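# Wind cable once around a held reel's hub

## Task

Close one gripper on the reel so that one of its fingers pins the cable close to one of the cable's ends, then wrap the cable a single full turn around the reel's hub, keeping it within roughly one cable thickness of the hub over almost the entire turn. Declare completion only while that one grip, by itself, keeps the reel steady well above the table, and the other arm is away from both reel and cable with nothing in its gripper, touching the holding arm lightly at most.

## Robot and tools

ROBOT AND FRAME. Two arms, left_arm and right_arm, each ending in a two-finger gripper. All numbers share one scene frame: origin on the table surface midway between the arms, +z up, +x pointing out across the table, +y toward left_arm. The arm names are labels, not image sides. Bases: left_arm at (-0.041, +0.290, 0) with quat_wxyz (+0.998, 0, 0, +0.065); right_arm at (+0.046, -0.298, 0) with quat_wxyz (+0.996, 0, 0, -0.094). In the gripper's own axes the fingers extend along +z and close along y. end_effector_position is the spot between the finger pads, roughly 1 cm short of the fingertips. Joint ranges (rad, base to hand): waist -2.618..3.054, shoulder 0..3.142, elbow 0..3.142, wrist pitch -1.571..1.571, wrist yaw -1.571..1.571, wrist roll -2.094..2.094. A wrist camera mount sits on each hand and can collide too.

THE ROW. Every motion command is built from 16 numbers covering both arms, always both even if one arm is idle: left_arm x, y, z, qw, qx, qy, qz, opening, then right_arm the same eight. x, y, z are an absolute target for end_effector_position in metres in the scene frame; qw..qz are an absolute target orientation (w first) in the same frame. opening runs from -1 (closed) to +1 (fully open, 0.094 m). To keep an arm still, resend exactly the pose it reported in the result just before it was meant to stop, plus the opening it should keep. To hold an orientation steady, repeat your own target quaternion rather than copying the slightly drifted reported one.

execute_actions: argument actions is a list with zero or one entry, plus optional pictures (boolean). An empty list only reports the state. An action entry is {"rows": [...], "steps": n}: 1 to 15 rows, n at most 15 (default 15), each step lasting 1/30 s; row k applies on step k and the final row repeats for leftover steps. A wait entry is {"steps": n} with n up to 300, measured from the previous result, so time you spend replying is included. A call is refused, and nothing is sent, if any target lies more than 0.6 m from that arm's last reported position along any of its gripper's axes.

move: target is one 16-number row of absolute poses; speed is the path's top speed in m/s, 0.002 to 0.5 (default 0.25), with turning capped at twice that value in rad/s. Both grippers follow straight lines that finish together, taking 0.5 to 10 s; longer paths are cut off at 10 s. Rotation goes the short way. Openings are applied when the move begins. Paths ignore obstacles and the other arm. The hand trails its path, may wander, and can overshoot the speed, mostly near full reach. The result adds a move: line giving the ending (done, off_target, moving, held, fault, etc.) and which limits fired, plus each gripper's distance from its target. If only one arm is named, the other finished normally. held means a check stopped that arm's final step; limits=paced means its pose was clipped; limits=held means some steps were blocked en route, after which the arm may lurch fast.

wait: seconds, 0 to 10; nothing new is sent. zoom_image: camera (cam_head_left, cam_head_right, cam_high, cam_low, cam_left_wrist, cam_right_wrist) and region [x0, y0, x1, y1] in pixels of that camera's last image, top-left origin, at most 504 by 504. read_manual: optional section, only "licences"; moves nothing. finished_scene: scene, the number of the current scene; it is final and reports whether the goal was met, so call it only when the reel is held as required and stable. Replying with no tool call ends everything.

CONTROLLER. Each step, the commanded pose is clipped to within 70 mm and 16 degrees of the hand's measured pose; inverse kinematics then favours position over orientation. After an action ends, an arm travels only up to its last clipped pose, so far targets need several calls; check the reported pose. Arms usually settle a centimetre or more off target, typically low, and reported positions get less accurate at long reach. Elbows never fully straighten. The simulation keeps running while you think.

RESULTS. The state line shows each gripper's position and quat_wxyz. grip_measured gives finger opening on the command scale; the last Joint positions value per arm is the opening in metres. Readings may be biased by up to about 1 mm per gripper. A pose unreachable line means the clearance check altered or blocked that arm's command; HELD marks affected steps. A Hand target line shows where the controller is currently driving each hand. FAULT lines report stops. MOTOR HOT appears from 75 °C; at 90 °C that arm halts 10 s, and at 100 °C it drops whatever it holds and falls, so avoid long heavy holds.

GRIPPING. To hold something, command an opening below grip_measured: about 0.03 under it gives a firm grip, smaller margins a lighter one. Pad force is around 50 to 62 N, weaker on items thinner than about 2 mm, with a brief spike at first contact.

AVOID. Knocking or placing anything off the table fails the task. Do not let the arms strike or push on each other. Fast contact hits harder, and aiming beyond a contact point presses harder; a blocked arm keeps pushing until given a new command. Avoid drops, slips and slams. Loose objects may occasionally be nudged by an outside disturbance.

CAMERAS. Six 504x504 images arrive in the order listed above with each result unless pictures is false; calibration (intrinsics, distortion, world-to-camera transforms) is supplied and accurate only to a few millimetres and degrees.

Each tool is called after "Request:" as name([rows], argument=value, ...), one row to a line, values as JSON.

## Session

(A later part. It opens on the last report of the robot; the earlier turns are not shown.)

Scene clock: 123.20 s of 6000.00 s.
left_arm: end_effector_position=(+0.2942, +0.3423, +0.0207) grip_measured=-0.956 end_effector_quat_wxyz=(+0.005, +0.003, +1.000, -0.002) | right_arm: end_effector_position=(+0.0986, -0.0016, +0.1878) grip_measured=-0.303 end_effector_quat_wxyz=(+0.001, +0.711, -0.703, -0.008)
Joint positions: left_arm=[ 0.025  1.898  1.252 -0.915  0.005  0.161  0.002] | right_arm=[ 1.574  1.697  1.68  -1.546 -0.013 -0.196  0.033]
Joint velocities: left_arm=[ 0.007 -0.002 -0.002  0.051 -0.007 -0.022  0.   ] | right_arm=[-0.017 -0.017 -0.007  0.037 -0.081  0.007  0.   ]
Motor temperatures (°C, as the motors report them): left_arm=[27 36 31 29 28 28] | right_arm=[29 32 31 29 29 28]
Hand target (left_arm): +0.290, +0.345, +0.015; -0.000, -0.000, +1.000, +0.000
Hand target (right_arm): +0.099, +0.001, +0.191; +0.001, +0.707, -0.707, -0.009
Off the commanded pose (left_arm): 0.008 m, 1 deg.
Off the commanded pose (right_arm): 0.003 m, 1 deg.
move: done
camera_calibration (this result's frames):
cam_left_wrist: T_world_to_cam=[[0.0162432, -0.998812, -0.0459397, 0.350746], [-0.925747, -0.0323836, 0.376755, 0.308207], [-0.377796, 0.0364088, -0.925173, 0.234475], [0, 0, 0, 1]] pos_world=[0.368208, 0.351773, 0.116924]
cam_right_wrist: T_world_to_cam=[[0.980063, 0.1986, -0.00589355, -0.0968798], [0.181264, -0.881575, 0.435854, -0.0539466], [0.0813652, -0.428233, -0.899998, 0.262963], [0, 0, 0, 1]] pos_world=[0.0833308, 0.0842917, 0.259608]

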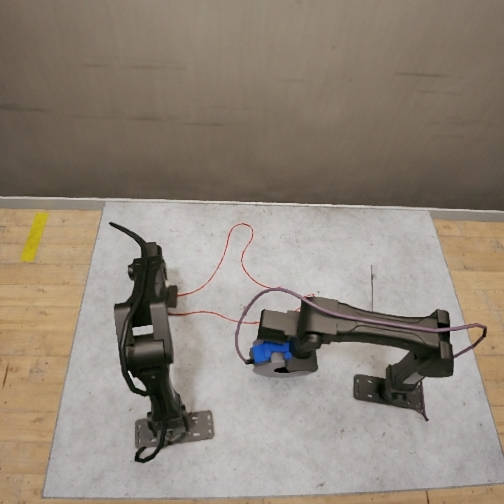

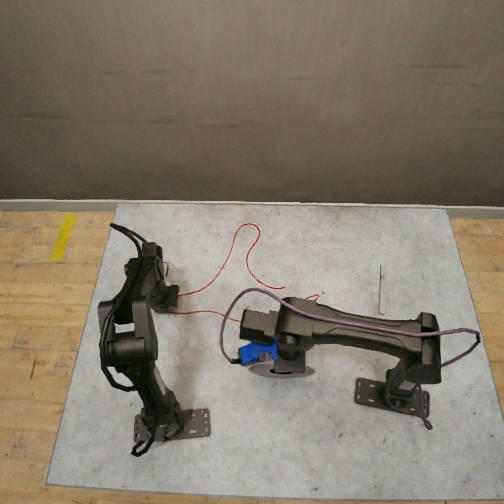

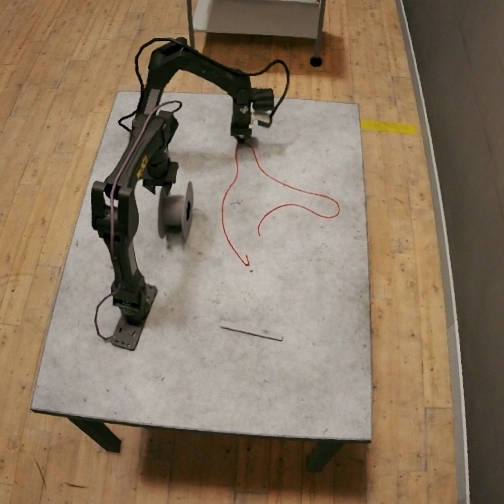

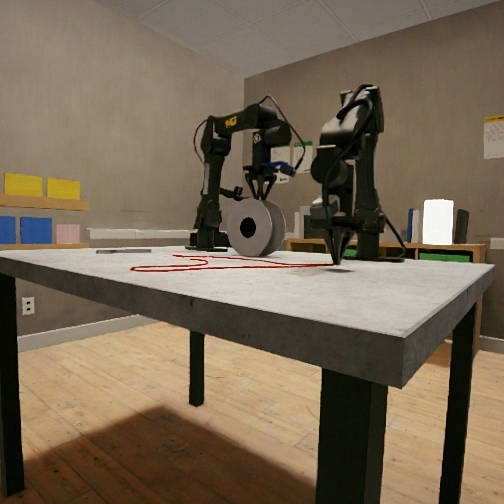

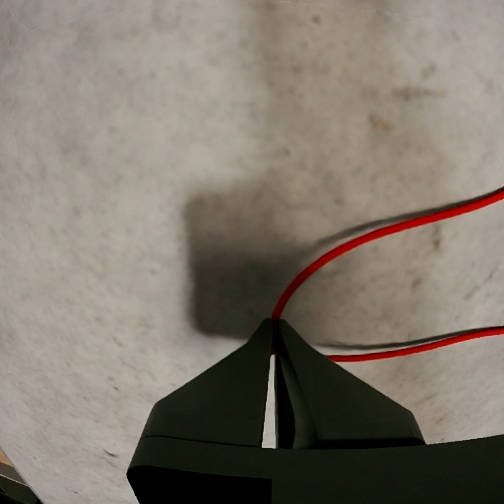

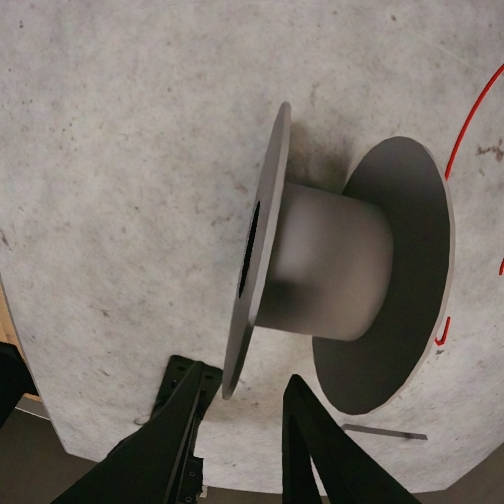

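Request:
move(target=[0.29,0.345,0.015,0,0,1,0,-0.98,0.10,0,0.133,0,-0.707,0.707,0,-0.3], speed=0.1)

Request:
move(target=[0.29,0.345,0.015,0,0,1,0,-0.98,0.10,0,0.133,0,-0.707,0.707,0,-0.985])

Request:
move(target=[0.29,0.345,0.015,0,0,1,0,-0.98,0.12,0.02,0.185,0,-0.707,0.707,0,-0.985], speed=0.1)

Request:
move(target=[0.29,0.345,0.015,0,0,1,0,-0.98,0.24,0.07,0.185,0,-0.707,0.707,0,-0.985], speed=0.15)

Scene clock: 129.07 s of 6000.00 s.
left_arm: end_effector_position=(+0.2942, +0.3423, +0.0207) grip_measured=-0.956 end_effector_quat_wxyz=(+0.005, +0.003, +1.000, -0.002) | right_arm: end_effector_position=(+0.0999, +0.0026, +0.1445) grip_measured=-0.303 end_effector_quat_wxyz=(-0.002, +0.708, -0.706, -0.008)
Joint positions: left_arm=[ 0.025  1.898  1.252 -0.915  0.005  0.161  0.002] | right_arm=[ 1.574  1.686  1.494 -1.366 -0.011 -0.188  0.033]
Joint velocities: left_arm=[-0.017  0.002 -0.002  0.051  0.051 -0.022 -0.   ] | right_arm=[-0.012 -0.022 -0.007 -0.007  0.007  0.022  0.   ]
Motor temperatures (°C, as the motors report them): left_arm=[27 35 31 29 28 28] | right_arm=[29 32 31 29 29 28]
Hand target (left_arm): +0.290, +0.345, +0.015; -0.000, -0.000, +1.000, -0.000
Hand target (right_arm): +0.100, +0.001, +0.133; +0.000, +0.707, -0.707, +0.000
Off the commanded pose (left_arm): 0.008 m, 1 deg.
Off the commanded pose (right_arm): 0.012 m, 1 deg.
move: off_target (right_arm)
camera_calibration (this result's frames):
cam_left_wrist: T_world_to_cam=[[0.0162432, -0.998812, -0.0459397, 0.350746], [-0.925747, -0.0323836, 0.376755, 0.308207], [-0.377796, 0.0364088, -0.925173, 0.234475], [0, 0, 0, 1]] pos_world=[0.368208, 0.351773, 0.116924]
cam_right_wrist: T_world_to_cam=[[0.981568, 0.191109, -0.00153271, -0.0999782], [0.172975, -0.884963, 0.432343, -0.0302767], [0.0812683, -0.424639, -0.901708, 0.225979], [0, 0, 0, 1]] pos_world=[0.0850076, 0.0882726, 0.216704]

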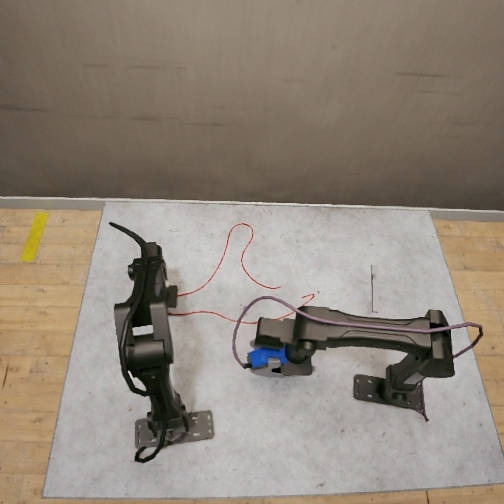

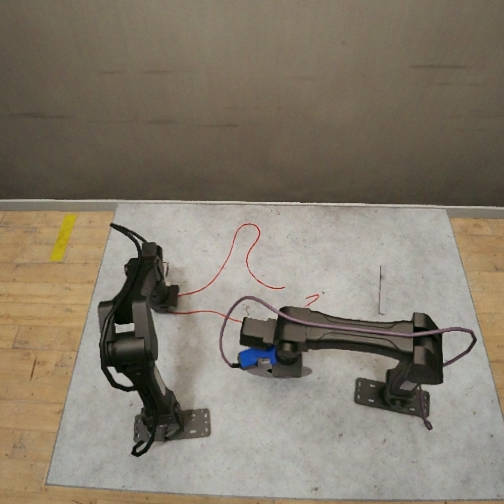

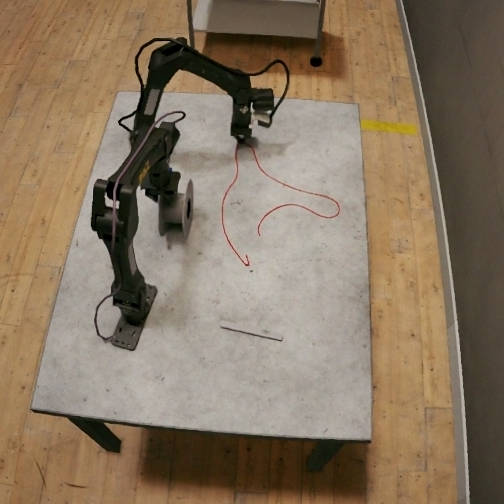

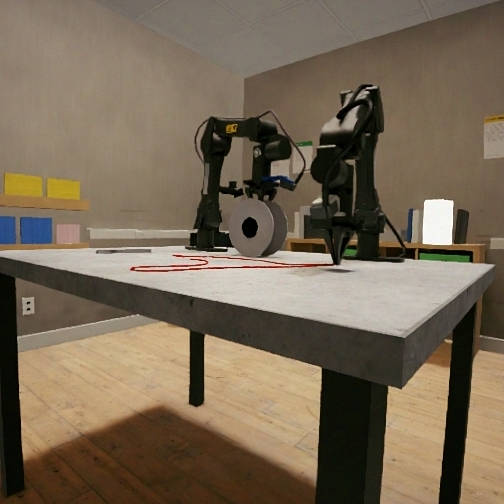

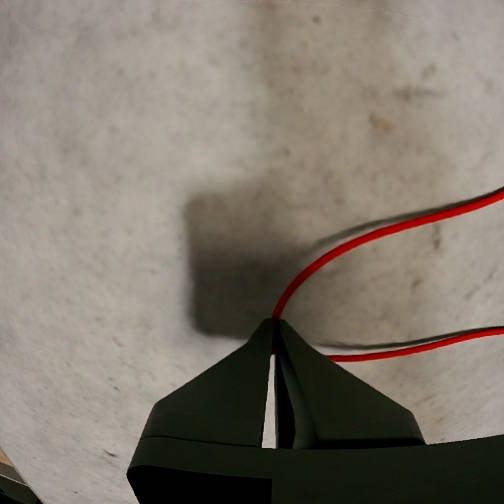

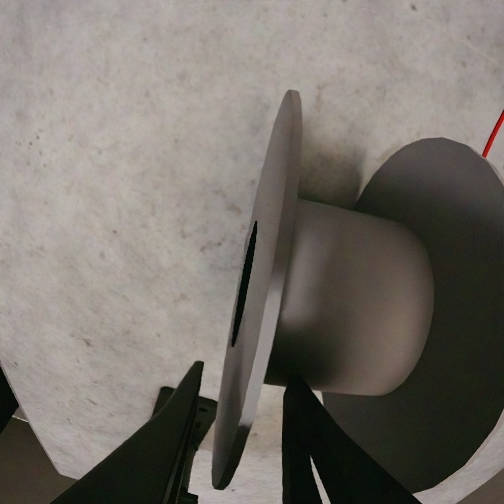

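Scene clock: 129.77 s of 6000.00 s.
left_arm: end_effector_position=(+0.2942, +0.3423, +0.0207) grip_measured=-0.956 end_effector_quat_wxyz=(+0.005, +0.003, +1.000, -0.002) | right_arm: end_effector_position=(+0.1002, +0.0032, +0.1446) grip_measured=-0.960 end_effector_quat_wxyz=(-0.004, +0.708, -0.706, -0.008)
Joint positions: left_arm=[ 0.025  1.898  1.252 -0.915  0.005  0.161  0.002] | right_arm=[ 1.575  1.686  1.494 -1.363 -0.008 -0.187  0.002]
Joint velocities: left_arm=[ 0.007 -0.027 -0.012 -0.066 -0.037  0.066  0.001] | right_arm=[-0.012  0.027 -0.007  0.066  0.037  0.051 -0.001]
Motor temperatures (°C, as the motors report them): left_arm=[27 35 31 29 28 28] | right_arm=[29 32 31 29 29 28]
Hand target (left_arm): +0.290, +0.345, +0.015; -0.000, -0.000, +1.000, -0.000
Hand target (right_arm): +0.100, -0.000, +0.133; +0.001, +0.707, -0.707, +0.000
Off the commanded pose (left_arm): 0.008 m, 1 deg.
Off the commanded pose (right_arm): 0.012 m, 1 deg.
move: off_target (right_arm)
camera_calibration (this result's frames):
cam_left_wrist: T_world_to_cam=[[0.0162432, -0.998812, -0.0459397, 0.350746], [-0.925747, -0.0323836, 0.376755, 0.308207], [-0.377796, 0.0364088, -0.925173, 0.234475], [0, 0, 0, 1]] pos_world=[0.368208, 0.351773, 0.116924]
cam_right_wrist: T_world_to_cam=[[0.981574, 0.191065, 0.00240915, -0.100969], [0.171408, -0.886019, 0.430801, -0.029461], [0.0844454, -0.42245, -0.902444, 0.226094], [0, 0, 0, 1]] pos_world=[0.0850659, 0.0887018, 0.216972]

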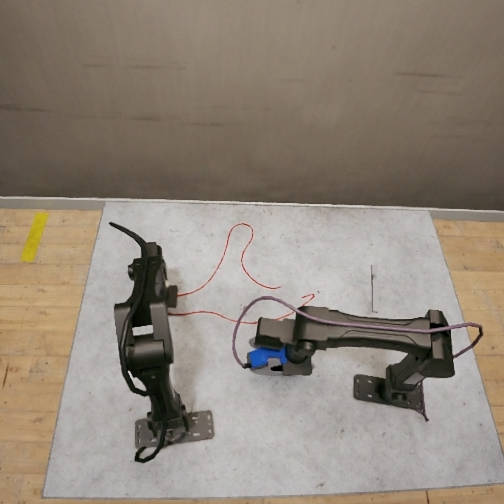

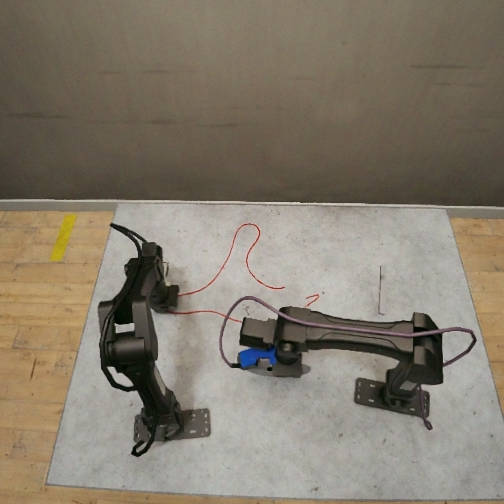

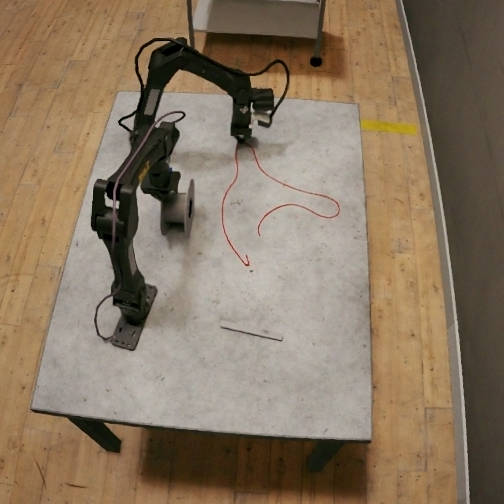

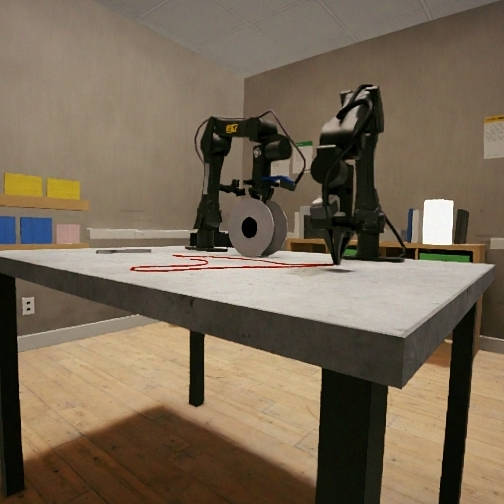

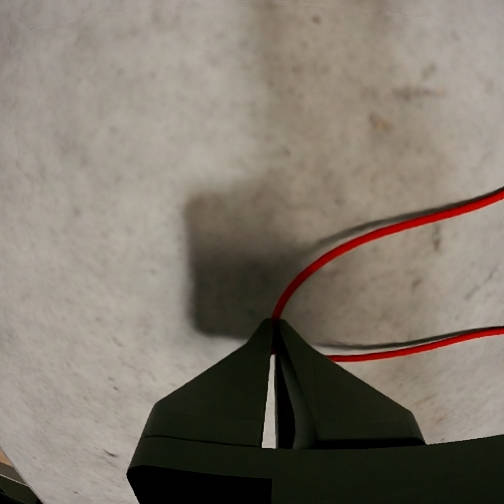

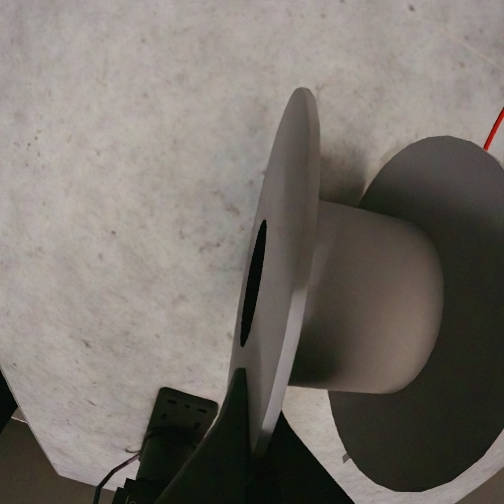

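Scene clock: 130.83 s of 6000.00 s.
left_arm: end_effector_position=(+0.2942, +0.3423, +0.0207) grip_measured=-0.956 end_effector_quat_wxyz=(+0.005, +0.003, +1.000, -0.002) | right_arm: end_effector_position=(+0.1151, +0.0164, +0.1794) grip_measured=-0.960 end_effector_quat_wxyz=(+0.007, +0.707, -0.707, +0.001)
Joint positions: left_arm=[ 0.025  1.898  1.252 -0.915  0.005  0.161  0.002] | right_arm=[ 1.538  1.795  1.761 -1.551 -0.006 -0.223  0.002]
Joint velocities: left_arm=[-0.017 -0.017 -0.007 -0.037 -0.022  0.007 -0.001] | right_arm=[-0.007  0.002  0.007  0.037  0.022  0.037  0.001]
Motor temperatures (°C, as the motors report them): left_arm=[27 35 31 29 28 28] | right_arm=[29 32 31 29 29 28]
Hand target (left_arm): +0.290, +0.345, +0.015; -0.000, -0.000, +1.000, -0.000
Hand target (right_arm): +0.120, +0.019, +0.185; -0.001, +0.707, -0.707, +0.000
Off the commanded pose (left_arm): 0.008 m, 1 deg.
Off the commanded pose (right_arm): 0.008 m, 1 deg.
joint sent to its limit (right arm) — the command would take joint 4 (wrist pitch) past its lower limit, so that joint was sent only as far as its limit.
move: done
camera_calibration (this result's frames):
cam_left_wrist: T_world_to_cam=[[0.0162432, -0.998812, -0.0459397, 0.350746], [-0.925747, -0.0323836, 0.376755, 0.308207], [-0.377796, 0.0364088, -0.925173, 0.234475], [0, 0, 0, 1]] pos_world=[0.368208, 0.351773, 0.116924]
cam_right_wrist: T_world_to_cam=[[0.981854, 0.189497, -0.0073361, -0.116549], [0.171988, -0.873502, 0.455428, -0.039953], [0.0798942, -0.448426, -0.890242, 0.260518], [0, 0, 0, 1]] pos_world=[0.100491, 0.10401, 0.249265]

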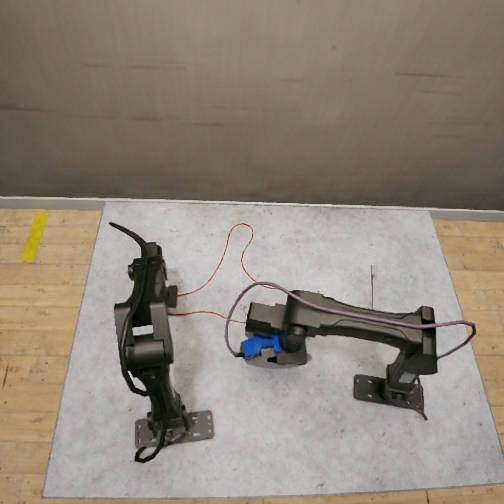

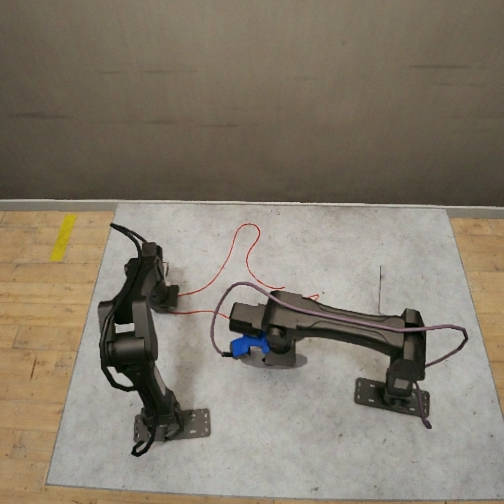

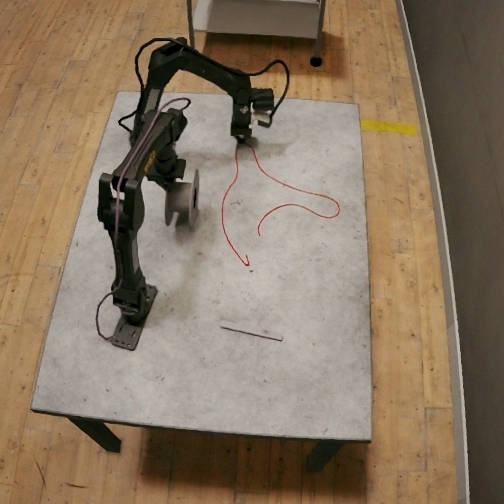

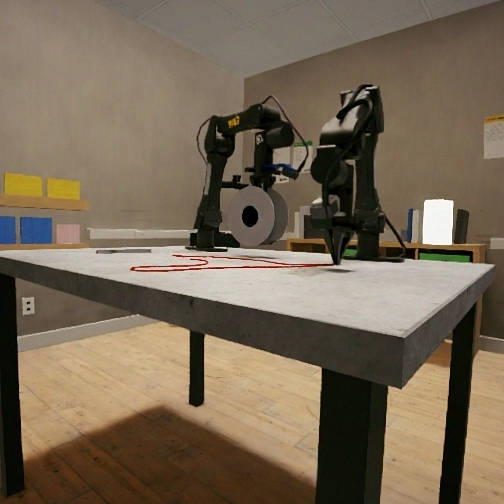

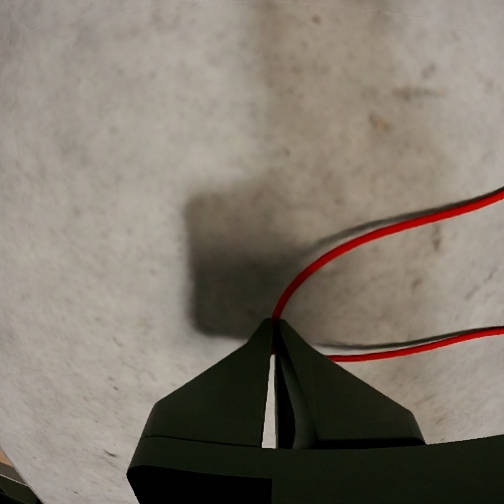

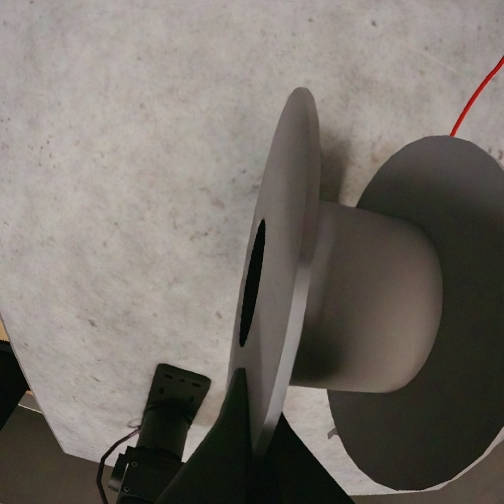

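Scene clock: 132.17 s of 6000.00 s.
left_arm: end_effector_position=(+0.2942, +0.3423, +0.0207) grip_measured=-0.956 end_effector_quat_wxyz=(+0.005, +0.003, +1.000, -0.002) | right_arm: end_effector_position=(+0.2361, +0.0651, +0.1774) grip_measured=-0.960 end_effector_quat_wxyz=(-0.038, +0.703, -0.710, -0.013)
Joint positions: left_arm=[ 0.025  1.898  1.252 -0.915  0.005  0.161  0.002] | right_arm=[ 1.276  2.084  2.152 -1.558 -0.001 -0.474  0.002]
Joint velocities: left_arm=[-0.002 -0.007  0.002 -0.022 -0.037 -0.037 -0.   ] | right_arm=[ 0.007 -0.012  0.002 -0.007 -0.037  0.051  0.   ]
Motor temperatures (°C, as the motors report them): left_arm=[27 35 31 29 28 28] | right_arm=[29 32 31 29 29 28]
Hand target (left_arm): +0.290, +0.345, +0.015; -0.000, -0.000, +1.000, -0.000
Hand target (right_arm): +0.240, +0.069, +0.186; -0.055, +0.705, -0.707, -0.013
Off the commanded pose (left_arm): 0.008 m, 1 deg.
Off the commanded pose (right_arm): 0.010 m, 5 deg.
joint sent to its limit (right arm) — the command would take joint 4 (wrist pitch) past its lower limit, so that joint was sent only as far as its limit.
move: off_target (right_arm)
camera_calibration (this result's frames):
cam_left_wrist: T_world_to_cam=[[0.0162432, -0.998812, -0.0459397, 0.350746], [-0.925747, -0.0323836, 0.376755, 0.308207], [-0.377796, 0.0364088, -0.925173, 0.234475], [0, 0, 0, 1]] pos_world=[0.368208, 0.351773, 0.116924]
cam_right_wrist: T_world_to_cam=[[0.982862, 0.176707, 0.0525148, -0.254601], [0.142958, -0.910476, 0.388068, 0.00388475], [0.116388, -0.373909, -0.920133, 0.262799], [0, 0, 0, 1]] pos_world=[0.219095, 0.14679, 0.253673]

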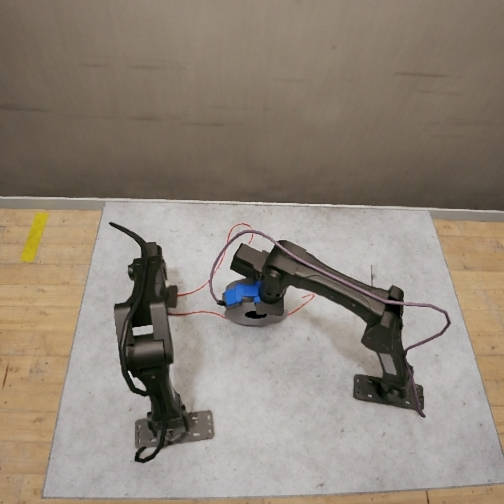

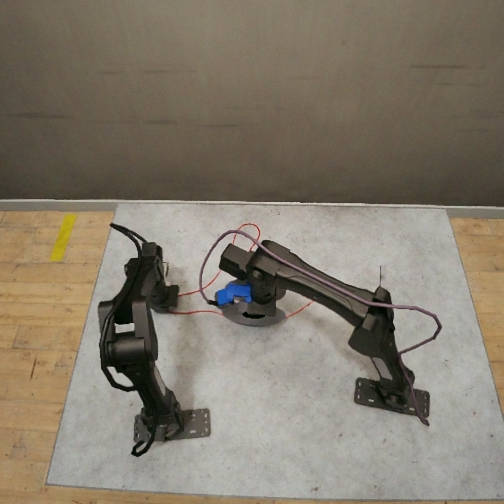

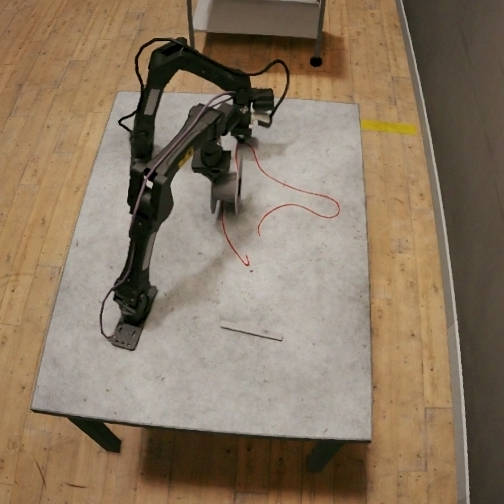

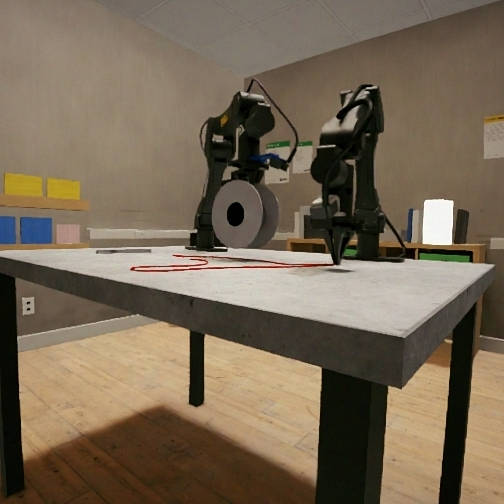

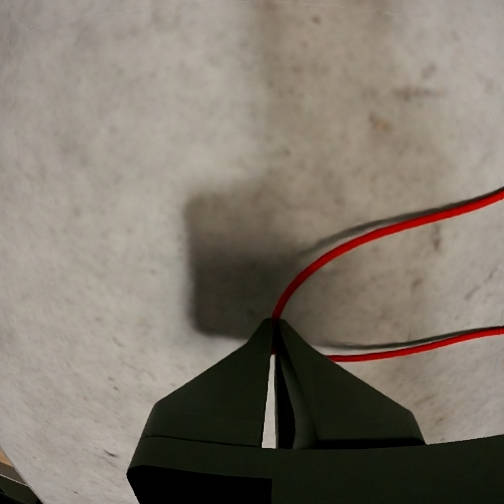

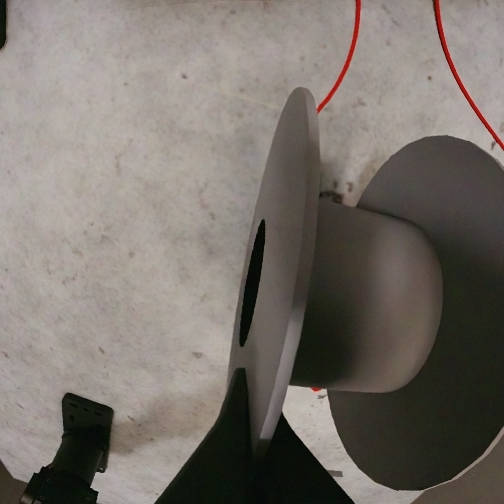

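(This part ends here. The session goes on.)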